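## Task

Make the FAN and HORN switches the only ones in the on position. The console is loose on the table: it must not be lifted or tipped noticeably and then allowed to fall back. The switch settings must hold by themselves at the end, not because the robot is holding them.

## Robot and tools

Robot: a single custom six-joint arm (upper arm 625 mm shoulder to elbow, forearm 515 mm elbow to wrist pitch) with a Robotiq 140 two-finger gripper. Joints in column order: waist, shoulder, elbow, forearm roll, wrist pitch, wrist roll. There is only one arm, so every command addresses it alone.

Frame: the scene frame has its origin on the table top directly under the arm base, +z up, +x forward, +y to the left when looking along +x. The base itself may be slightly tilted against the table. The gripper's fingers point along its own +z and open/close along its own y. end_effector_position is the point midway between the closed finger pads; closed fingertips stick out about 33 mm past it (about 9 mm when fully open), and closing pushes the tips roughly 24 mm further from the arm, so keep clearance above surfaces.

Tool execute_actions, argument actions: a list holding at most one item. An empty list just reports the current state. A wait item is {"steps": N} with N up to 300 control steps (each 1/30 s), counted from the previous result; it sends nothing new. A move item is {"rows": [...], "steps": N} with 1 to 15 rows and N up to 15 (default 15); each row is used for one step, and the final row repeats to fill the remaining steps. Optional pictures (true/false) controls whether camera images come back.

Each row is one flat list of 9 numbers, each in [-1, 1], in this order: arm/djoint1 to arm/djoint6, then gripper/position, gripper/force_limit, gripper/speed. The six joint values are offsets, not targets: they are measured from the joint angles printed in the most recent result that listed them (before any such result exists, or for later calls within one reply, from where the arm is when the action begins), never from the preceding row. Scale: 1.0 equals 1.398 rad for waist and shoulder, 2.097 rad for the elbow, 2.622 rad for forearm roll, wrist pitch and wrist roll. So a row of six zeros drives the arm back to those reference angles; it is not a pause. Joint ranges (rad): elbow -2.792 to 2.792, all others -6.283 to 6.283. A call is rejected, and nothing is sent, if it pushes a joint more than 0.010 rad outward beyond its range; requests past the actual end are clipped, and "joint sent to its limit" may then appear.

Gripper values are absolute settings, not offsets. position: +1 fully open (140 mm), pads touch near -0.8, -1 closes until blocked. force_limit: -1 about 14 N, 0 about 60 N, +1 about 107 N. speed: -1 about 30 mm/s, 0 about 140, +1 about 250. A grip is confirmed when object_status is 2 (0 moving, 1 blocked while opening, 2 blocked while closing, 3 reached target or pads met). To squeeze harder while status is 2, raise force_limit and nudge position, e.g. -1 to -0.98. position_measured is in counts: 3 open, 230 pads together.

Motion limits: joint speeds are capped (2.09 rad/s waist/shoulder, 3.14 elbow, 3.93 wrist joints) with 0.3 s acceleration; targets stay within 0.456/0.683/0.854 rad of measured angles, and any step that would move the hand over 70 mm is scaled down. Large moves therefore need several calls. The arm keeps heading to the last row sent while you think or wait, until it settles or a step is HELD.

Result lines: end_effector_position (m) and end_effector_quat_wxyz, linear and angular velocities, Joint positions (rad) and Joint velocities (rad/s) in column order, joint torques, Flange force (external force on the gripper, noisy, "no reading" near singularities or at start), object_status and position_measured. "joint command not followed" means the clearance check altered or blocked targets; HELD marks steps where your row was partly or wholly not sent. The reported hand position can be off, especially far out.

Cameras: cam_low and cam_wrist, both 504x504, delivered in that order. zoom_image takes camera ("cam_low" or "cam_wrist") and region [x0, y0, x1, y1] in image pixels, top-left origin, at most 504 by 504, and returns a sharper crop of the latest image. read_manual (section "licences") only returns licence text. finished_scene takes scene (1 or 2), ends that scene irreversibly, reports success and starts the next task.

Avoid: knocking anything off the table (fails the task); lifting or tilting the loose console and letting it drop; hard pushes. A torque reaching a joint's load limit (waist/shoulder 319, elbow 150, wrist joints 42.3 N m) or an external force of 144 N stops the arm for 10 s and drops the rest of the call. Long holding of loads heats motors; MOTOR HOT warns, and an OVER-TEMPERATURE FAULT brakes the arm. Press switches gently and release them so they stay set without the robot.

Each tool is called after "Emit:" as a command line: name --argument value for each argument, lists and objects as JSON in quotes; but a table of rows of numbers goes row by row, as --pt "numbers of a row", without its own name.

## Session

Emit:
execute_actions --actions '[]'

Scene clock: 0.00 s of 8100.00 s.
end_effector_position=(+0.8997, -0.2920, +0.3702) position_measured=3 object_status=3 end_effector_quat_wxyz=(+0.593, -0.384, +0.699, -0.107) end_effector_velocity=(-0.001, -0.001, -0.001) end_effector_angular_velocity=(-0.000, +0.001, -0.002)
Joint positions: [-0.626  0.491  1.703  1.7    0.911  1.88 ]
Joint velocities: [-0.001 -0.     0.002  0.    -0.001 -0.001]
Joint torques (N m, as the joint torque sensors report them, + toward a larger angle): no reading
Flange force (N, the push that the arm receives, along the gripper's own x y z axes): no reading

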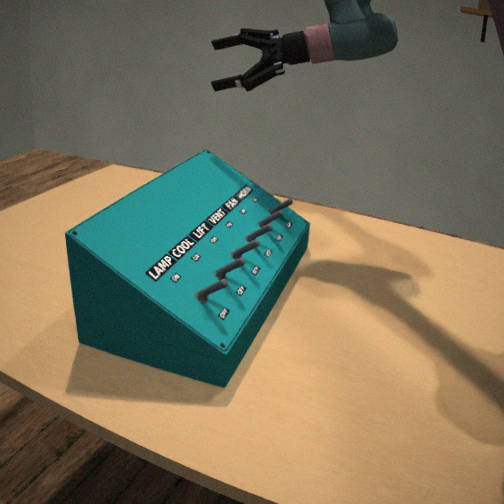

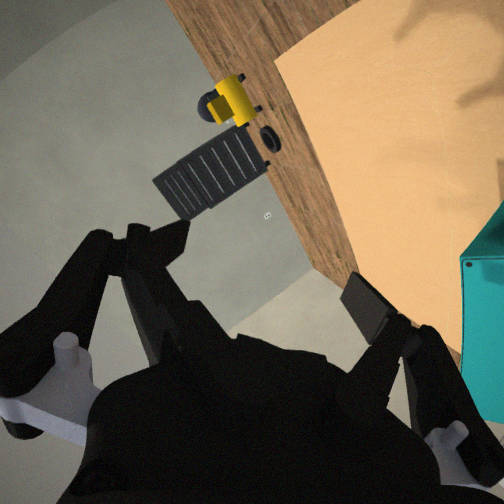

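Emit:
zoom_image --camera "cam_low" --region '[130, 170, 330, 340]'

Region (130, 170, 330, 340) of cam_low's 504x504 image, scaled by 2.520, with more detail than that image has; it fills the top 428 rows of this view, and the rest is white.

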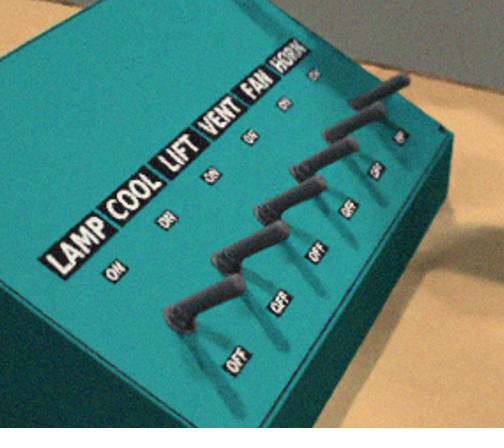

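Emit:
execute_actions --actions '[{"rows":[[0.36,-0.136,-0.095,-0.648,0,-0.118,1,0,0]],"steps":15}]'

Emit:
execute_actions --actions '[{"steps":45}]'

Scene clock: 15.37 s of 8100.00 s.
end_effector_position=(+0.8934, -0.0670, +0.3939) position_measured=3 object_status=3 end_effector_quat_wxyz=(-0.460, +0.719, -0.500, +0.147) end_effector_velocity=(-0.142, +0.426, -0.043) end_effector_angular_velocity=(-1.887, -0.029, +1.534)
Joint positions: [-0.383  0.398  1.605  1.172  0.911  1.729]
Joint velocities: [ 0.608 -0.226 -0.238 -1.739  0.    -0.37 ]
Joint torques (N m, as the joint torque sensors report them, + toward a larger angle): [  4.53 -76.61 -37.77   2.32   1.01   0.03]
Flange force (N, the push that the arm receives, along the gripper's own x y z axes): [-6.6 5.2 -5.6]
Steps of this call (steps 1 to 90: nothing new was sent; then 11.87 s passed at rest; steps 91 to 105: all 15 steps of this action). Readings (joint positions | what the end effector reports):
91: [-0.625 0.491 1.703 1.700 0.911 1.880] | position_measured=3 object_status=3
92: [-0.621 0.490 1.701 1.692 0.911 1.877] | position_measured=3 object_status=3
94: [-0.591 0.477 1.687 1.634 0.911 1.856] | position_measured=3 object_status=3
98: [-0.517 0.448 1.657 1.493 0.911 1.810] | position_measured=3 object_status=3
105: the state above

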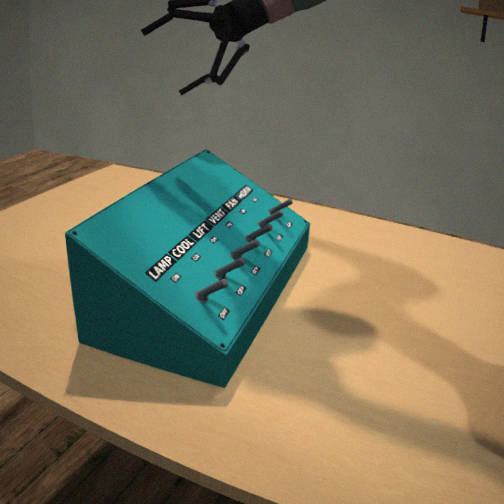

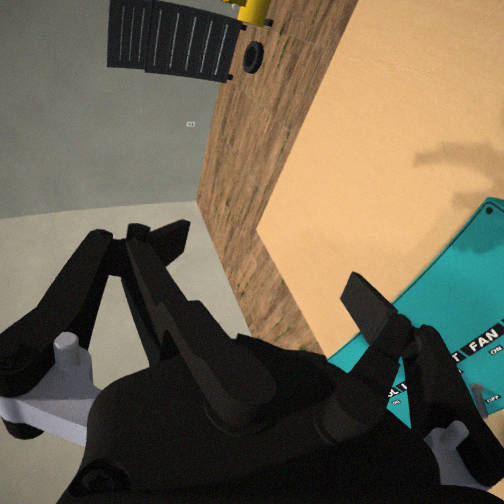

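Scene clock: 16.87 s of 8100.00 s.
end_effector_position=(+0.8216, -0.0704, +0.3867) position_measured=3 object_status=3 end_effector_quat_wxyz=(+0.011, +0.975, -0.063, +0.212) end_effector_velocity=(-0.000, +0.000, +0.001) end_effector_angular_velocity=(-0.001, -0.000, +0.003)
Joint positions: [-0.122  0.301  1.503  0.002  0.911  1.571]
Joint velocities: [ 0.001 -0.001  0.    -0.001  0.    -0.002]
Joint torques (N m, as the joint torque sensors report them, + toward a larger angle): [  0.01 -63.44 -39.82   3.79  -0.26  -0.21]
Flange force (N, the push that the arm receives, along the gripper's own x y z axes): [-12.2 -0.2 -3.2]
Steps of this call (steps 1 to 30: the robot went on to your last target; steps 31 to 45: nothing new was sent). Readings (joint positions | what the end effector reports):
1: [-0.362 0.391 1.597 1.109 0.911 1.716] | position_measured=3 object_status=3
2: [-0.340 0.382 1.588 1.038 0.911 1.703] | position_measured=3 object_status=3
4: [-0.287 0.363 1.568 0.857 0.911 1.671] | position_measured=3 object_status=3
8: [-0.188 0.326 1.529 0.392 0.911 1.611] | position_measured=3 object_status=3
45: the state above
The arm was judged still, so your last target was given up. Only a new action makes it travel on or press farther. Fingers that are still opening or closing keep moving.

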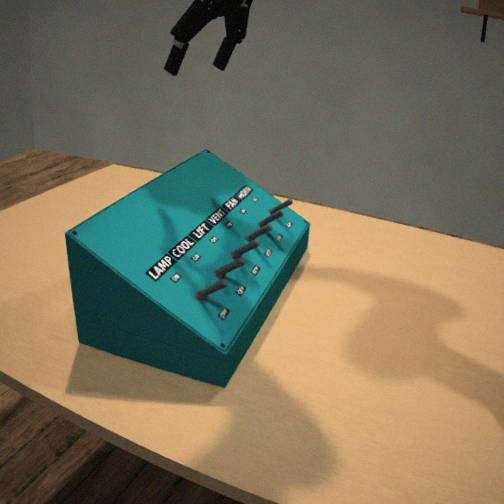

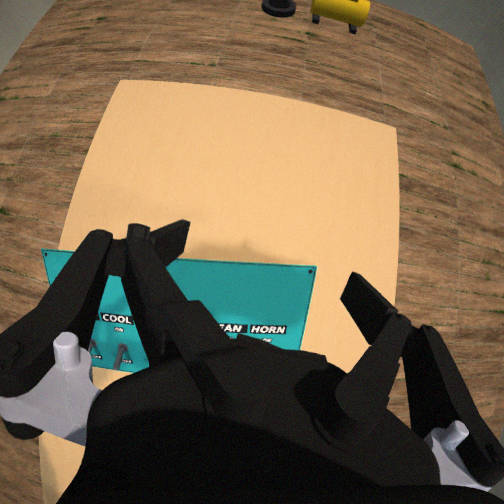

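Emit:
execute_actions --actions '[{"rows":[[0,-0.2,0.05,0,0.03,0,1,0,0]],"steps":15}]'

Emit:
execute_actions --actions '[{"steps":15}]'

Scene clock: 21.40 s of 8100.00 s.
end_effector_position=(+0.6934, -0.0545, +0.5175) position_measured=3 object_status=3 end_effector_quat_wxyz=(+0.014, +0.964, -0.062, +0.258) end_effector_velocity=(-0.072, +0.008, +0.056) end_effector_angular_velocity=(-0.005, -0.049, -0.003)
Joint positions: [-0.122  0.024  1.607  0.002  0.988  1.571]
Joint velocities: [-0.002 -0.143  0.054  0.001  0.039  0.001]
Joint torques (N m, as the joint torque sensors report them, + toward a larger angle): [ -7.45   7.93 -33.3    3.13  -1.19  -0.18]
Flange force (N, the push that the arm receives, along the gripper's own x y z axes): [-9.1 -0.2 -2.9]
Steps of this call (steps 1 to 90: nothing new was sent; then 1.03 s passed at rest; steps 91 to 105: all 15 steps of this action). Readings (joint positions | what the end effector reports):
91: [-0.122 0.301 1.504 0.002 0.911 1.571] | position_measured=3 object_status=3
92: [-0.122 0.297 1.505 0.002 0.912 1.571] | position_measured=3 object_status=3
94: [-0.122 0.265 1.517 0.002 0.921 1.571] | position_measured=3 object_status=3
98: [-0.122 0.164 1.555 0.002 0.949 1.571] | position_measured=3 object_status=3
105: the state above

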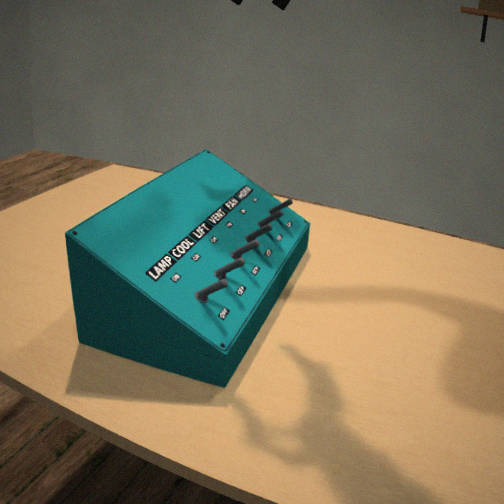

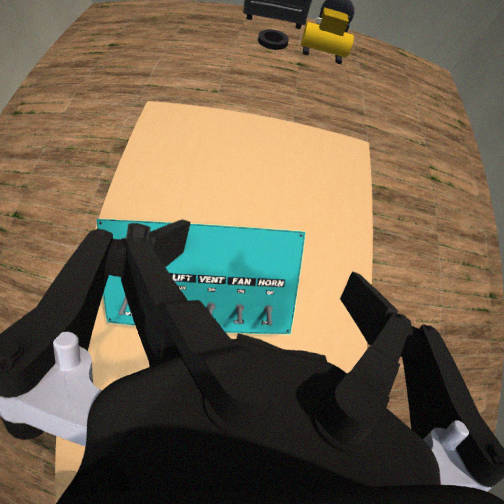

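Scene clock: 21.90 s of 8100.00 s.
end_effector_position=(+0.6920, -0.0543, +0.5182) position_measured=3 object_status=3 end_effector_quat_wxyz=(+0.014, +0.964, -0.062, +0.258) end_effector_velocity=(-0.000, +0.001, -0.001) end_effector_angular_velocity=(-0.000, +0.001, +0.002)
Joint positions: [-0.122  0.022  1.608  0.002  0.989  1.571]
Joint velocities: [ 0.001 -0.     0.001  0.     0.    -0.001]
Joint torques (N m, as the joint torque sensors report them, + toward a larger angle): [ -0.36 -36.28 -40.58   3.89  -0.49  -0.15]
Flange force (N, the push that the arm receives, along the gripper's own x y z axes): [-10.9 -0.5 -1.9]
Steps of this call (steps 1 to 15: the robot went on to your last target). Readings (joint positions | what the end effector reports):
1: [-0.122 0.022 1.608 0.002 0.989 1.571] | position_measured=3 object_status=3
2: [-0.122 0.022 1.608 0.002 0.989 1.571] | position_measured=3 object_status=3
4: [-0.122 0.022 1.608 0.002 0.989 1.571] | position_measured=3 object_status=3
8: [-0.122 0.022 1.608 0.002 0.989 1.571] | position_measured=3 object_status=3
15: the state above
The arm was judged still, so your last target was given up. Only a new action makes it travel on or press farther. Fingers that are still opening or closing keep moving.

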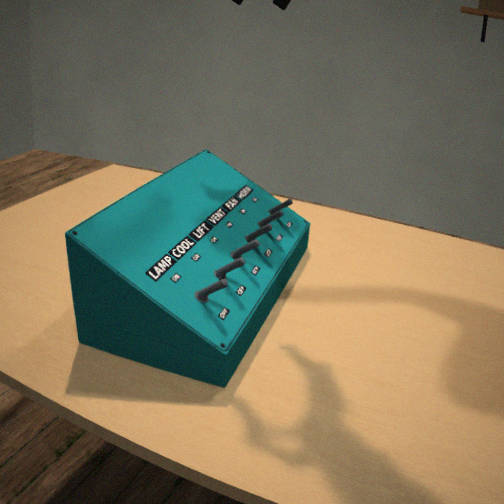

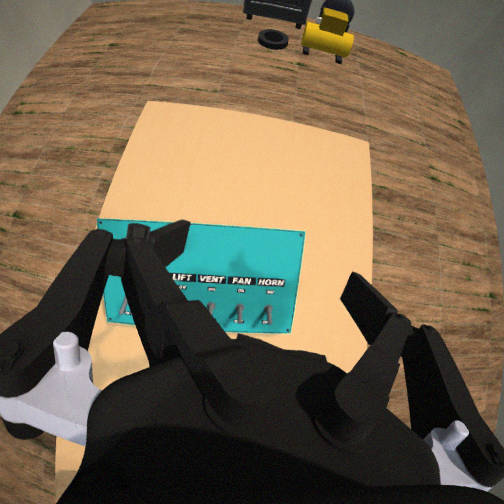

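Emit:
zoom_image --camera "cam_wrist" --region '[90, 210, 320, 350]'

Region (90, 210, 320, 350) of cam_wrist's 504x504 image, scaled by 2.191, with more detail than that image has; it fills the top 307 rows of this view, and the rest is white.

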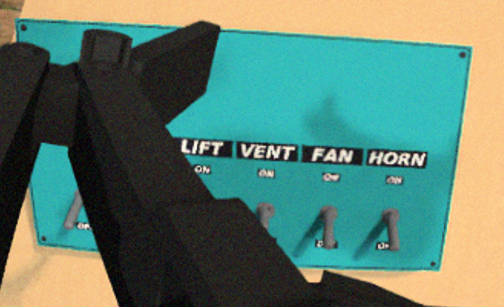

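Emit:
execute_actions --actions '[{"rows":[[0,-0.026,0.315,0,-0.238,0,-0.8,0,0]],"steps":15}]'

Emit:
execute_actions --actions '[{"steps":15}]'

Scene clock: 32.53 s of 8100.00 s.
end_effector_position=(+0.6237, -0.0451, +0.3170) position_measured=105 object_status=0 end_effector_quat_wxyz=(+0.014, +0.964, -0.062, +0.258) end_effector_velocity=(-0.249, +0.033, -0.431) end_effector_angular_velocity=(-0.001, +0.006, -0.001)
Joint positions: [-0.122 -0.002  2.039  0.002  0.582  1.571]
Joint velocities: [-0.    -0.054  0.989 -0.    -0.929 -0.   ]
Joint torques (N m, as the joint torque sensors report them, + toward a larger angle): [ -1.13 -35.05 -37.05   3.45  -0.2   -0.22]
Flange force (N, the push that the arm receives, along the gripper's own x y z axes): [-6.4 -2.9 -0.5]
Steps of this call (steps 1 to 90: nothing new was sent; then 7.13 s passed at rest; steps 91 to 105: all 15 steps of this action). Readings (joint positions | what the end effector reports):
91: [-0.122 0.022 1.609 0.002 0.989 1.571] | position_measured=3 object_status=0
92: [-0.122 0.021 1.615 0.002 0.983 1.571] | position_measured=7 object_status=0
94: [-0.122 0.018 1.663 0.002 0.938 1.571] | position_measured=22 object_status=0
98: [-0.122 0.011 1.804 0.002 0.805 1.571] | position_measured=52 object_status=0
105: the state above

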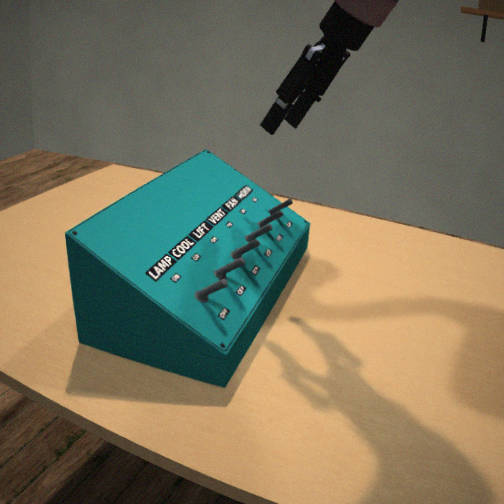

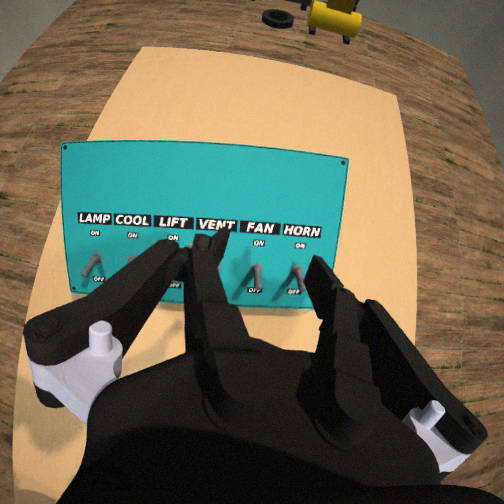

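Scene clock: 33.03 s of 8100.00 s.
end_effector_position=(+0.5558, -0.0363, +0.2233) position_measured=219 object_status=0 end_effector_quat_wxyz=(+0.014, +0.964, -0.062, +0.258) end_effector_velocity=(-0.000, +0.000, -0.001) end_effector_angular_velocity=(+0.001, +0.001, -0.001)
Joint positions: [-0.122 -0.015  2.269  0.002  0.365  1.571]
Joint velocities: [ 0.     0.     0.001  0.001 -0.     0.   ]
Joint torques (N m, as the joint torque sensors report them, + toward a larger angle): [  0.03 -24.66 -32.25   3.15  -0.63  -0.19]
Flange force (N, the push that the arm receives, along the gripper's own x y z axes): no reading
Steps of this call (steps 1 to 15: the robot went on to your last target). Readings (joint positions | what the end effector reports):
1: [-0.122 -0.004 2.073 0.002 0.551 1.571] | position_measured=113 object_status=0
2: [-0.122 -0.006 2.106 0.002 0.519 1.571] | position_measured=121 object_status=0
4: [-0.122 -0.009 2.173 0.002 0.456 1.571] | position_measured=136 object_status=0
8: [-0.122 -0.014 2.265 0.002 0.369 1.571] | position_measured=166 object_status=0
15: the state above

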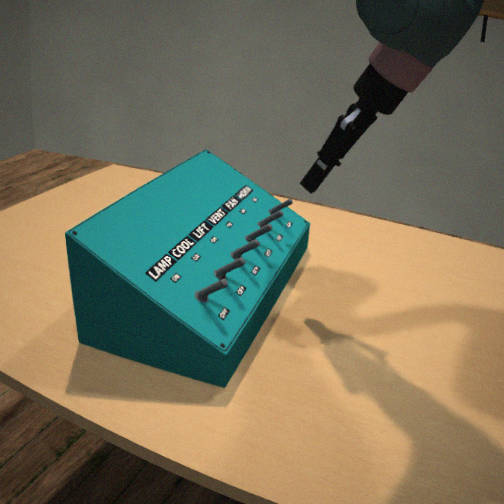

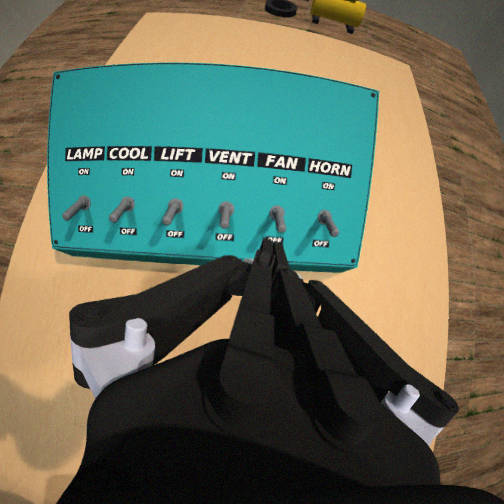

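Emit:
execute_actions --actions '[{"rows":[[0,0.111,0.038,0,-0.089,0,-0.8,0,-0.5]],"steps":15}]'

Emit:
execute_actions --actions '[{"steps":10}]'

Scene clock: 39.77 s of 8100.00 s.
end_effector_position=(+0.5655, -0.0372, +0.1330) position_measured=229 object_status=3 end_effector_quat_wxyz=(+0.014, +0.964, -0.062, +0.257) end_effector_velocity=(-0.001, -0.000, -0.001) end_effector_angular_velocity=(+0.000, +0.001, -0.001)
Joint positions: [-0.122  0.14   2.349  0.002  0.132  1.571]
Joint velocities: [-0.001  0.     0.001 -0.    -0.     0.   ]
Joint torques (N m, as the joint torque sensors report them, + toward a larger angle): [ -0.63 -34.92 -25.75   2.22  -0.58  -0.25]
Flange force (N, the push that the arm receives, along the gripper's own x y z axes): no reading
Steps of this call (steps 1 to 15: the robot went on to your last target; steps 16 to 90: nothing new was sent; then 3.23 s passed at rest; steps 91 to 105: all 15 steps of this action). Readings (joint positions | what the end effector reports):
91: [-0.122 -0.014 2.269 0.002 0.365 1.571] | position_measured=229 object_status=3
92: [-0.122 -0.010 2.271 0.002 0.358 1.571] | position_measured=229 object_status=3
94: [-0.122 0.021 2.288 0.002 0.310 1.571] | position_measured=229 object_status=3
98: [-0.122 0.122 2.339 0.002 0.161 1.571] | position_measured=229 object_status=3
105: the state above

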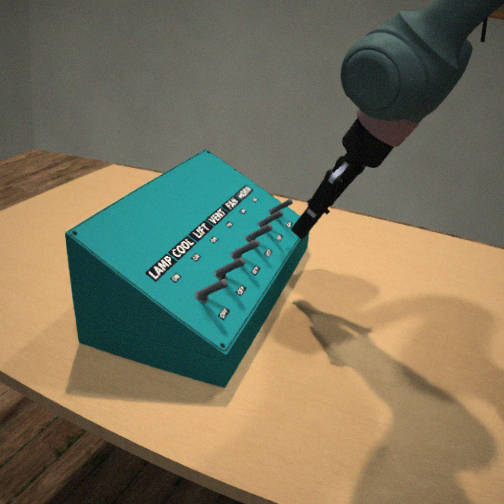

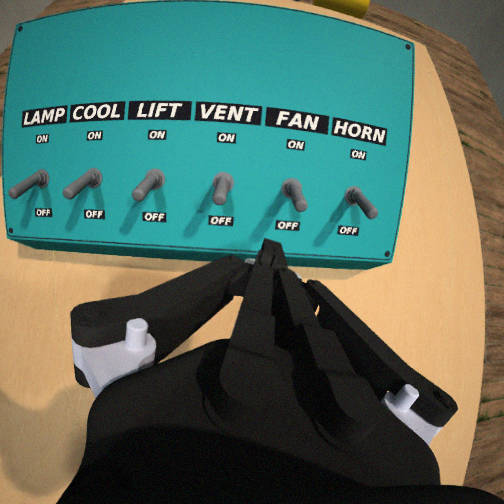

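Scene clock: 40.10 s of 8100.00 s.
end_effector_position=(+0.5655, -0.0372, +0.1329) position_measured=229 object_status=3 end_effector_quat_wxyz=(+0.014, +0.964, -0.062, +0.257) end_effector_velocity=(+0.001, +0.000, +0.001) end_effector_angular_velocity=(-0.001, -0.002, +0.002)
Joint positions: [-0.122  0.14   2.349  0.002  0.132  1.571]
Joint velocities: [ 0.001 -0.001 -0.001 -0.001 -0.    -0.001]
Joint torques (N m, as the joint torque sensors report them, + toward a larger angle): [  0.1  -34.72 -25.17   2.3   -0.55  -0.27]
Flange force (N, the push that the arm receives, along the gripper's own x y z axes): no reading
Steps of this call (steps 1 to 10: the robot went on to your last target). Readings (joint positions | what the end effector reports):
1: [-0.122 0.140 2.349 0.002 0.132 1.571] | position_measured=229 object_status=3
2: [-0.122 0.140 2.349 0.002 0.132 1.571] | position_measured=229 object_status=3
4: [-0.122 0.140 2.349 0.002 0.132 1.571] | position_measured=229 object_status=3
8: [-0.122 0.140 2.349 0.002 0.132 1.571] | position_measured=229 object_status=3
10: the state above

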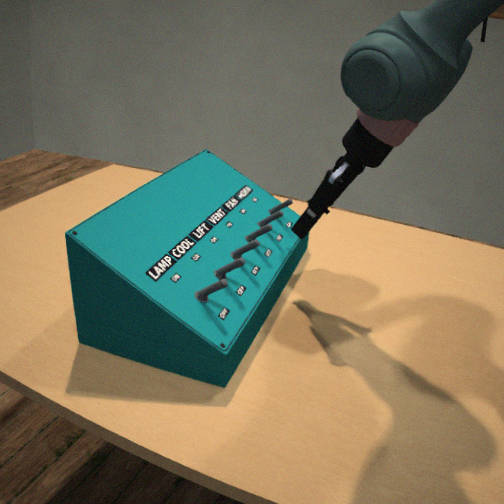

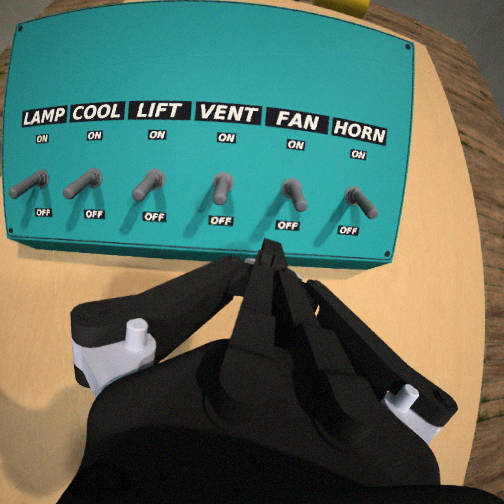

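Emit:
execute_actions --actions '[{"rows":[[-0.046,0,0,0,0,0,-0.8,0,0],[-0.046,0,0,0,0,0,-0.8,0,0],[-0.046,0,0,0,0,0,-0.8,0,0],[-0.046,0,0,0,0,0,-0.8,0,0],[-0.046,0,0,0,0,0,-0.8,0,0],[-0.046,0.026,-0.038,0,0.016,0,-0.8,0,0]],"steps":15}]'

Emit:
execute_actions --actions '[{"steps":8}]'

Scene clock: 50.93 s of 8100.00 s.
end_effector_position=(+0.6013, -0.0811, +0.1433) position_measured=229 object_status=3 end_effector_quat_wxyz=(+0.022, +0.962, -0.093, +0.257) end_effector_velocity=(+0.002, -0.000, +0.001) end_effector_angular_velocity=(+0.001, -0.002, -0.001)
Joint positions: [-0.186  0.177  2.269  0.002  0.174  1.571]
Joint velocities: [ 0.     0.    -0.003  0.     0.001  0.002]
Joint torques (N m, as the joint torque sensors report them, + toward a larger angle): [ -1.48 -39.34 -26.7    2.46  -0.49  -0.15]
Flange force (N, the push that the arm receives, along the gripper's own x y z axes): no reading
Steps of this call (steps 1 to 15: the robot went on to your last target; steps 16 to 90: nothing new was sent; then 7.33 s passed at rest; steps 91 to 105: all 15 steps of this action). Readings (joint positions | what the end effector reports):
91: [-0.122 0.140 2.349 0.002 0.132 1.571] | position_measured=229 object_status=3
92: [-0.127 0.140 2.349 0.002 0.132 1.571] | position_measured=229 object_status=3
94: [-0.157 0.140 2.349 0.002 0.132 1.571] | position_measured=229 object_status=3
98: [-0.186 0.152 2.326 0.001 0.144 1.571] | position_measured=229 object_status=3
105: the state above

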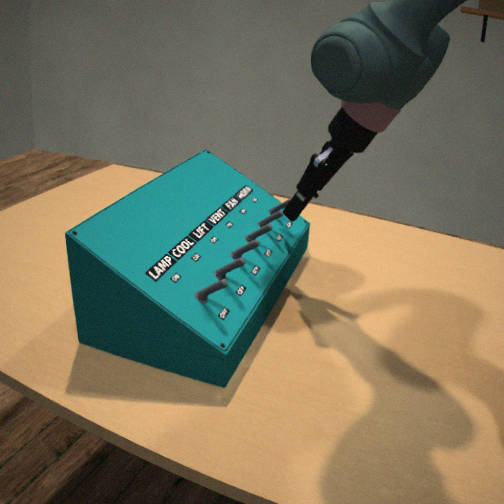

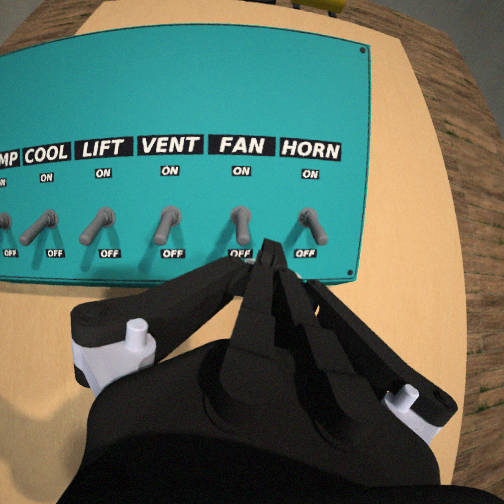

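Scene clock: 51.20 s of 8100.00 s.
end_effector_position=(+0.6015, -0.0812, +0.1434) position_measured=229 object_status=3 end_effector_quat_wxyz=(+0.022, +0.962, -0.093, +0.257) end_effector_velocity=(-0.000, +0.001, -0.001) end_effector_angular_velocity=(-0.002, +0.002, +0.004)
Joint positions: [-0.186  0.177  2.269  0.002  0.174  1.571]
Joint velocities: [ 0.001  0.001  0.001 -0.001 -0.    -0.002]
Joint torques (N m, as the joint torque sensors report them, + toward a larger angle): [ -0.33 -39.31 -26.73   2.49  -0.64  -0.23]
Flange force (N, the push that the arm receives, along the gripper's own x y z axes): no reading
Steps of this call (steps 1 to 8: the robot went on to your last target). Readings (joint positions | what the end effector reports):
1: [-0.186 0.177 2.269 0.002 0.174 1.571] | position_measured=229 object_status=3
2: [-0.186 0.177 2.269 0.002 0.174 1.571] | position_measured=229 object_status=3
4: [-0.186 0.177 2.269 0.002 0.174 1.571] | position_measured=229 object_status=3
8: the state above

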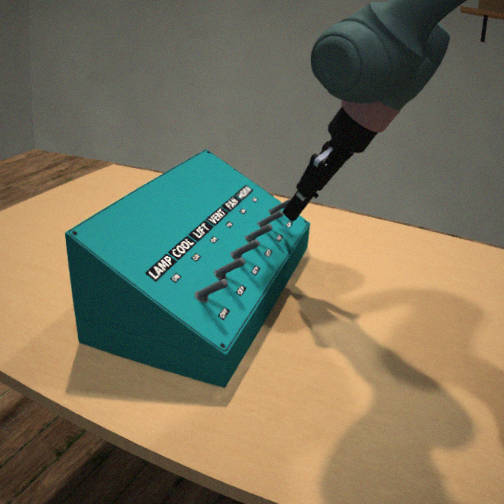

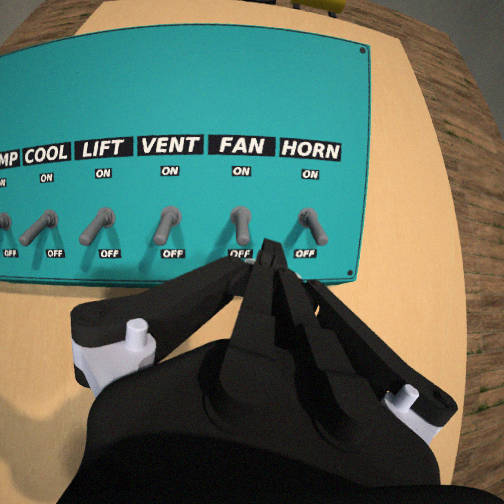

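Emit:
execute_actions --actions '[{"rows":[[0.024,0,0,0,0,0,-0.8,0,0],[0.024,0,0,0,0,0,-0.8,0,0],[0.024,0,0,0,0,0,-0.8,0,0],[0.024,0,0,0,0,0,-0.8,0,0],[0.024,0.018,-0.029,0,0.013,0,-0.8,0,0]],"steps":15}]'

Scene clock: 55.37 s of 8100.00 s.
end_effector_position=(+0.6332, -0.0656, +0.1528) position_measured=229 object_status=3 end_effector_quat_wxyz=(+0.018, +0.963, -0.077, +0.258) end_effector_velocity=(+0.001, -0.001, +0.000) end_effector_angular_velocity=(-0.002, -0.000, +0.001)
Joint positions: [-0.153  0.202  2.208  0.002  0.208  1.571]
Joint velocities: [-0.001  0.001 -0.001 -0.002 -0.    -0.001]
Joint torques (N m, as the joint torque sensors report them, + toward a larger angle): [ -0.11 -42.58 -27.26   2.81  -0.53  -0.24]
Flange force (N, the push that the arm receives, along the gripper's own x y z axes): no reading
Steps of this call (steps 1 to 15: the robot went on to your last target; steps 16 to 90: nothing new was sent; then 0.67 s passed at rest; steps 91 to 105: all 15 steps of this action). Readings (joint positions | what the end effector reports):
91: [-0.186 0.177 2.269 0.002 0.174 1.571] | position_measured=229 object_status=3
92: [-0.182 0.177 2.269 0.002 0.174 1.571] | position_measured=229 object_status=3
94: [-0.160 0.177 2.269 0.001 0.174 1.571] | position_measured=229 object_status=3
98: [-0.153 0.195 2.224 0.002 0.199 1.571] | position_measured=229 object_status=3
105: the state above

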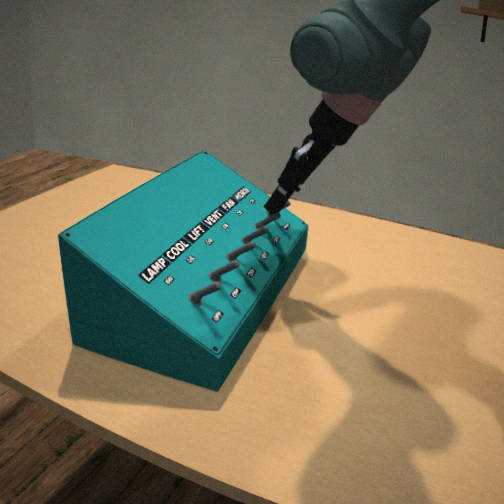

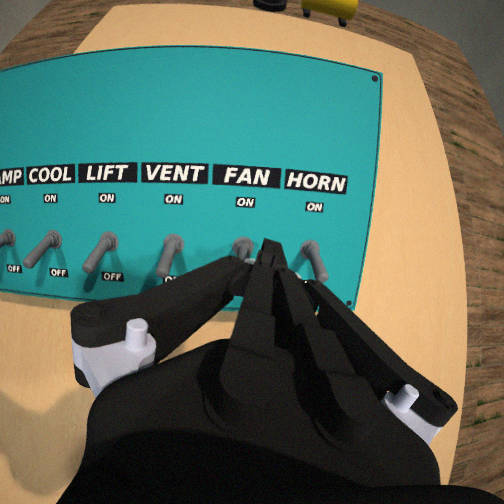

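Emit:
execute_actions --actions '[{"rows":[[0,-0.038,0.035,0,-0.008,0,-0.8,0,0],[0,-0.038,0.035,0,-0.008,0,-0.8,0,0],[0,-0.038,0.035,0,-0.008,0,-0.8,0,0],[0,-0.038,0.035,0,-0.008,0,-0.8,0,0],[0.015,-0.038,0.035,0,-0.008,0,-0.8,0,0],[0.018,-0.038,0.035,0,-0.008,0,-0.8,0,0],[0.018,0.004,0.045,0,-0.038,0,-0.8,0,0]],"steps":15}]'

Scene clock: 66.97 s of 8100.00 s.
end_effector_position=(+0.5984, -0.0448, +0.1196) position_measured=229 object_status=3 end_effector_quat_wxyz=(+0.015, +0.964, -0.065, +0.258) end_effector_velocity=(+0.000, +0.000, +0.000) end_effector_angular_velocity=(-0.001, -0.003, +0.001)
Joint positions: [-0.128  0.208  2.302  0.002  0.109  1.571]
Joint velocities: [ 0.001 -0.     0.001 -0.    -0.003 -0.   ]
Joint torques (N m, as the joint torque sensors report them, + toward a larger angle): [ -0.27 -42.88 -24.88   2.3   -0.74  -0.18]
Flange force (N, the push that the arm receives, along the gripper's own x y z axes): no reading
Steps of this call (steps 1 to 15: the robot went on to your last target; steps 16 to 90: nothing new was sent; then 8.10 s passed at rest; steps 91 to 105: all 15 steps of this action). Readings (joint positions | what the end effector reports):
91: [-0.153 0.202 2.208 0.002 0.208 1.571] | position_measured=229 object_status=3
92: [-0.153 0.197 2.214 0.002 0.206 1.571] | position_measured=229 object_status=3
94: [-0.153 0.169 2.254 0.002 0.195 1.571] | position_measured=229 object_status=3
98: [-0.133 0.153 2.282 0.002 0.182 1.571] | position_measured=229 object_status=3
105: the state above

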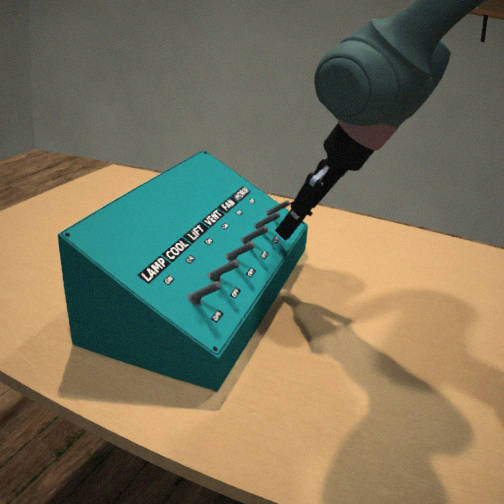

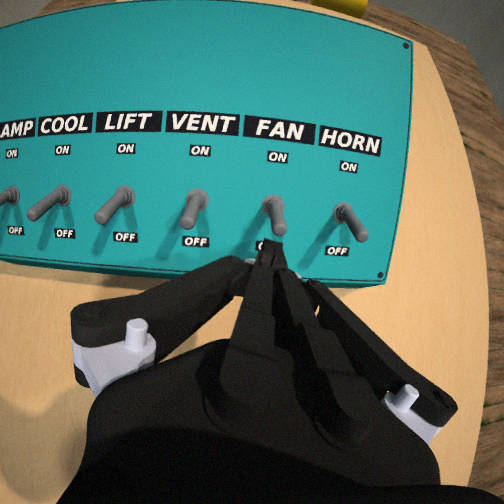

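Emit:
execute_actions --actions '[{"rows":[[0,0.012,-0.016,0,0.006,0,-0.8,0,0],[0,0.012,-0.016,0,0.006,0,-0.8,0,0],[0,0.012,-0.016,0,0.006,0,-0.8,0,0],[0,0.024,-0.032,0,0.012,0,-0.8,0,0],[0,0.024,-0.032,0,0.012,0,-0.8,0,0],[0,0.024,-0.032,0,0.012,0,-0.8,0,0],[0,0.037,-0.047,0,0.018,0,-0.8,0,0]],"steps":15}]'

Scene clock: 70.37 s of 8100.00 s.
end_effector_position=(+0.6485, -0.0513, +0.1269) position_measured=229 object_status=3 end_effector_quat_wxyz=(+0.015, +0.964, -0.065, +0.258) end_effector_velocity=(+0.000, -0.001, -0.000) end_effector_angular_velocity=(-0.000, +0.002, -0.001)
Joint positions: [-0.128  0.259  2.204  0.002  0.156  1.571]
Joint velocities: [-0.002  0.001 -0.001 -0.002  0.002  0.001]
Joint torques (N m, as the joint torque sensors report them, + toward a larger angle): [ -0.43 -46.39 -25.96   2.3   -0.59  -0.09]
Flange force (N, the push that the arm receives, along the gripper's own x y z axes): no reading
Steps of this call (steps 1 to 15: the robot went on to your last target; steps 16 to 87: nothing new was sent; steps 88 to 102: all 15 steps of this action). Readings (joint positions | what the end effector reports):
88: [-0.128 0.208 2.302 0.002 0.108 1.571] | position_measured=229 object_status=3
89: [-0.128 0.211 2.296 0.002 0.112 1.571] | position_measured=229 object_status=3
91: [-0.128 0.222 2.273 0.002 0.122 1.571] | position_measured=229 object_status=3
95: [-0.128 0.245 2.229 0.002 0.144 1.571] | position_measured=229 object_status=3
102: the state above

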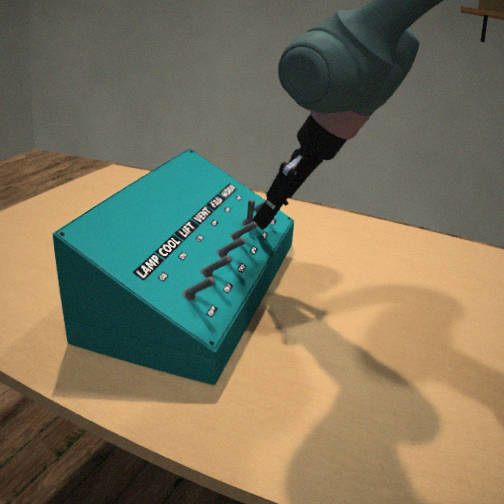

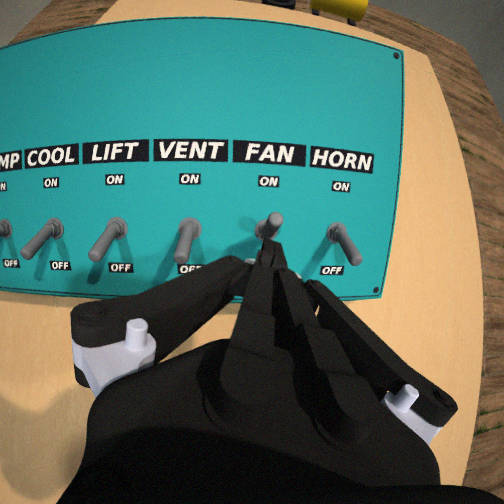

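Emit:
execute_actions --actions '[{"rows":[[0,-0.037,0.047,0,-0.034,0,-0.8,0,0],[0,-0.037,0.047,0,-0.034,0,-0.8,0,0],[0,-0.037,0.047,0,-0.034,0,-0.8,0,0],[0,-0.037,0.047,0,-0.034,0,-0.8,0,0],[0,-0.037,0.047,0,-0.034,0,-0.8,0,0],[-0.072,-0.037,0.047,0,-0.034,0,-0.8,0,0]],"steps":15}]'

Scene clock: 74.23 s of 8100.00 s.
end_effector_position=(+0.6025, -0.1075, +0.1267) position_measured=229 object_status=3 end_effector_quat_wxyz=(+0.030, +0.954, -0.113, +0.277) end_effector_velocity=(-0.001, -0.001, -0.000) end_effector_angular_velocity=(+0.001, +0.001, -0.002)
Joint positions: [-0.228  0.208  2.302  0.002  0.066  1.571]
Joint velocities: [-0.001  0.     0.     0.     0.001 -0.   ]
Joint torques (N m, as the joint torque sensors report them, + toward a larger angle): [  0.01 -39.73 -24.65   2.21  -0.6   -0.1 ]
Flange force (N, the push that the arm receives, along the gripper's own x y z axes): no reading
Steps of this call (steps 1 to 15: the robot went on to your last target; steps 16 to 90: nothing new was sent; then 0.37 s passed at rest; steps 91 to 105: all 15 steps of this action). Readings (joint positions | what the end effector reports):
91: [-0.128 0.259 2.204 0.002 0.156 1.571] | position_measured=229 object_status=3
92: [-0.128 0.256 2.210 0.002 0.149 1.571] | position_measured=229 object_status=3
94: [-0.128 0.232 2.256 0.002 0.108 1.571] | position_measured=229 object_status=3
98: [-0.144 0.208 2.302 0.001 0.067 1.571] | position_measured=229 object_status=3
105: the state above

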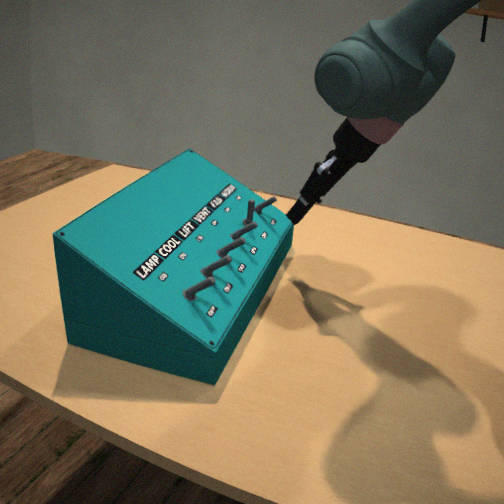

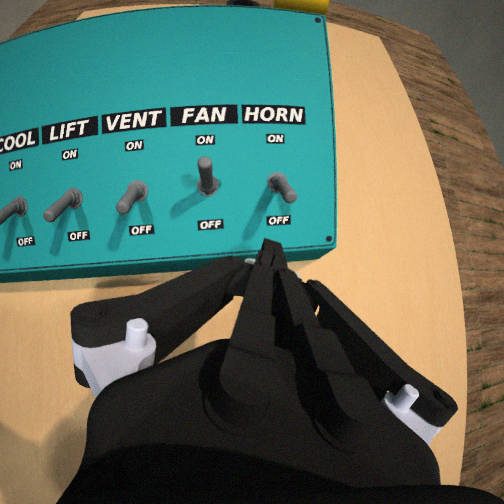

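Emit:
execute_actions --actions '[{"rows":[[0,0,0,0,0.016,0,-0.8,0,0],[0,0.014,-0.016,0,0.021,0,-0.8,0,0],[0,0.014,-0.016,0,0.021,0,-0.8,0,0],[0,0.028,-0.032,0,0.027,0,-0.8,0,0],[0,0.028,-0.032,0,0.027,0,-0.8,0,0],[0,0.041,-0.048,0,0.032,0,-0.8,0,0],[0,0.041,-0.048,0,0.032,0,-0.8,0,0],[0,0.055,-0.064,0,0.038,0,-0.8,0,0],[0,0.055,-0.064,0,0.038,0,-0.8,0,0],[0,0.068,-0.079,0,0.043,0,-0.8,0,0]],"steps":15}]'

Scene clock: 78.13 s of 8100.00 s.
end_effector_position=(+0.6747, -0.1244, +0.1271) position_measured=229 object_status=3 end_effector_quat_wxyz=(+0.028, +0.959, -0.113, +0.258) end_effector_velocity=(-0.003, +0.001, -0.005) end_effector_angular_velocity=(+0.005, +0.017, -0.001)
Joint positions: [-0.228  0.302  2.137  0.002  0.178  1.571]
Joint velocities: [-0.     0.005 -0.003  0.001  0.015  0.   ]
Joint torques (N m, as the joint torque sensors report them, + toward a larger angle): [  0.6  -53.28 -24.27   2.19  -0.32  -0.15]
Flange force (N, the push that the arm receives, along the gripper's own x y z axes): no reading
Steps of this call (steps 1 to 15: the robot went on to your last target; steps 16 to 90: nothing new was sent; then 0.40 s passed at rest; steps 91 to 105: all 15 steps of this action). Readings (joint positions | what the end effector reports):
91: [-0.228 0.207 2.302 0.002 0.067 1.571] | position_measured=229 object_status=3
92: [-0.228 0.207 2.302 0.002 0.075 1.571] | position_measured=229 object_status=3
94: [-0.228 0.217 2.285 0.002 0.108 1.571] | position_measured=229 object_status=3
98: [-0.228 0.256 2.217 0.002 0.144 1.571] | position_measured=229 object_status=3
105: the state above

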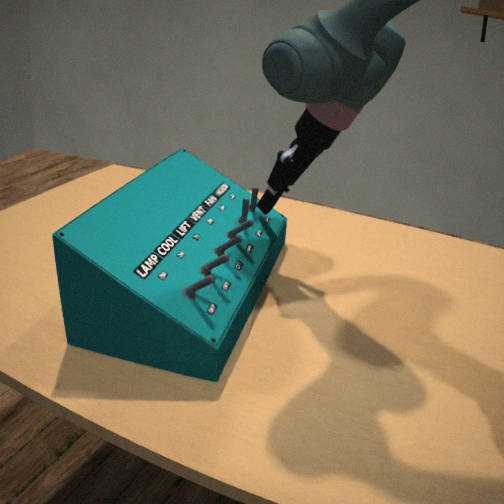

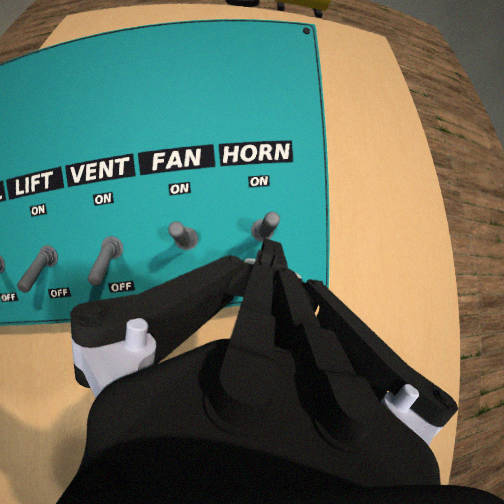

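Both flipped. Back off.

Emit:
execute_actions --actions '[{"rows":[[0,-0.08,0.04,0,0,0,-0.8,0,0]],"steps":15}]'

Emit:
finished_scene --scene 1

Scene clock: 81.63 s of 8100.00 s.
end_effector_position=(+0.6270, -0.1134, +0.1584) position_measured=229 object_status=3 end_effector_quat_wxyz=(+0.029, +0.955, -0.113, +0.271) end_effector_velocity=(-0.000, -0.000, -0.001) end_effector_angular_velocity=(-0.001, +0.001, +0.001)
Joint positions: [-0.228  0.191  2.221  0.002  0.178  1.571]
Joint velocities: [-0.     0.001  0.001 -0.001 -0.001 -0.001]
Joint torques (N m, as the joint torque sensors report them, + toward a larger angle): [ -0.91 -40.81 -27.33   2.66  -0.76  -0.24]
Flange force (N, the push that the arm receives, along the gripper's own x y z axes): no reading
Steps of this call (steps 1 to 15: the robot went on to your last target; steps 16 to 90: nothing new was sent; steps 91 to 105: all 15 steps of this action). Readings (joint positions | what the end effector reports):
91: [-0.228 0.302 2.137 0.002 0.179 1.571] | position_measured=229 object_status=3
92: [-0.228 0.298 2.140 0.002 0.179 1.571] | position_measured=229 object_status=3
94: [-0.228 0.267 2.164 0.002 0.179 1.571] | position_measured=229 object_status=3
98: [-0.228 0.192 2.219 0.002 0.179 1.571] | position_measured=229 object_status=3
105: the state above

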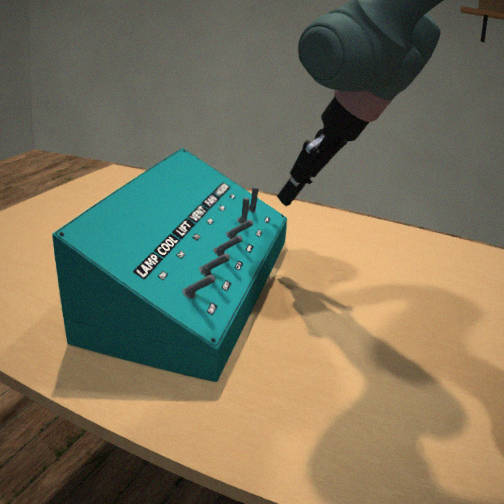

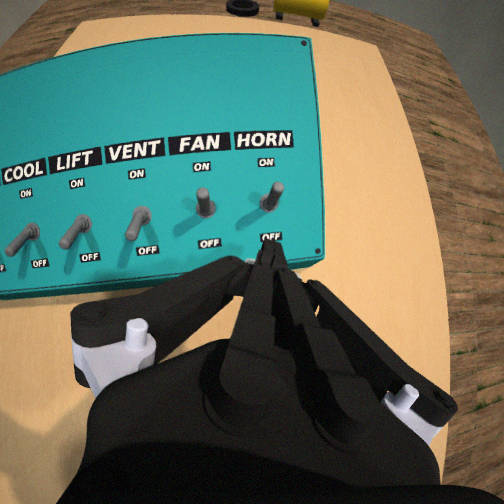

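The scene is finished: the task was done.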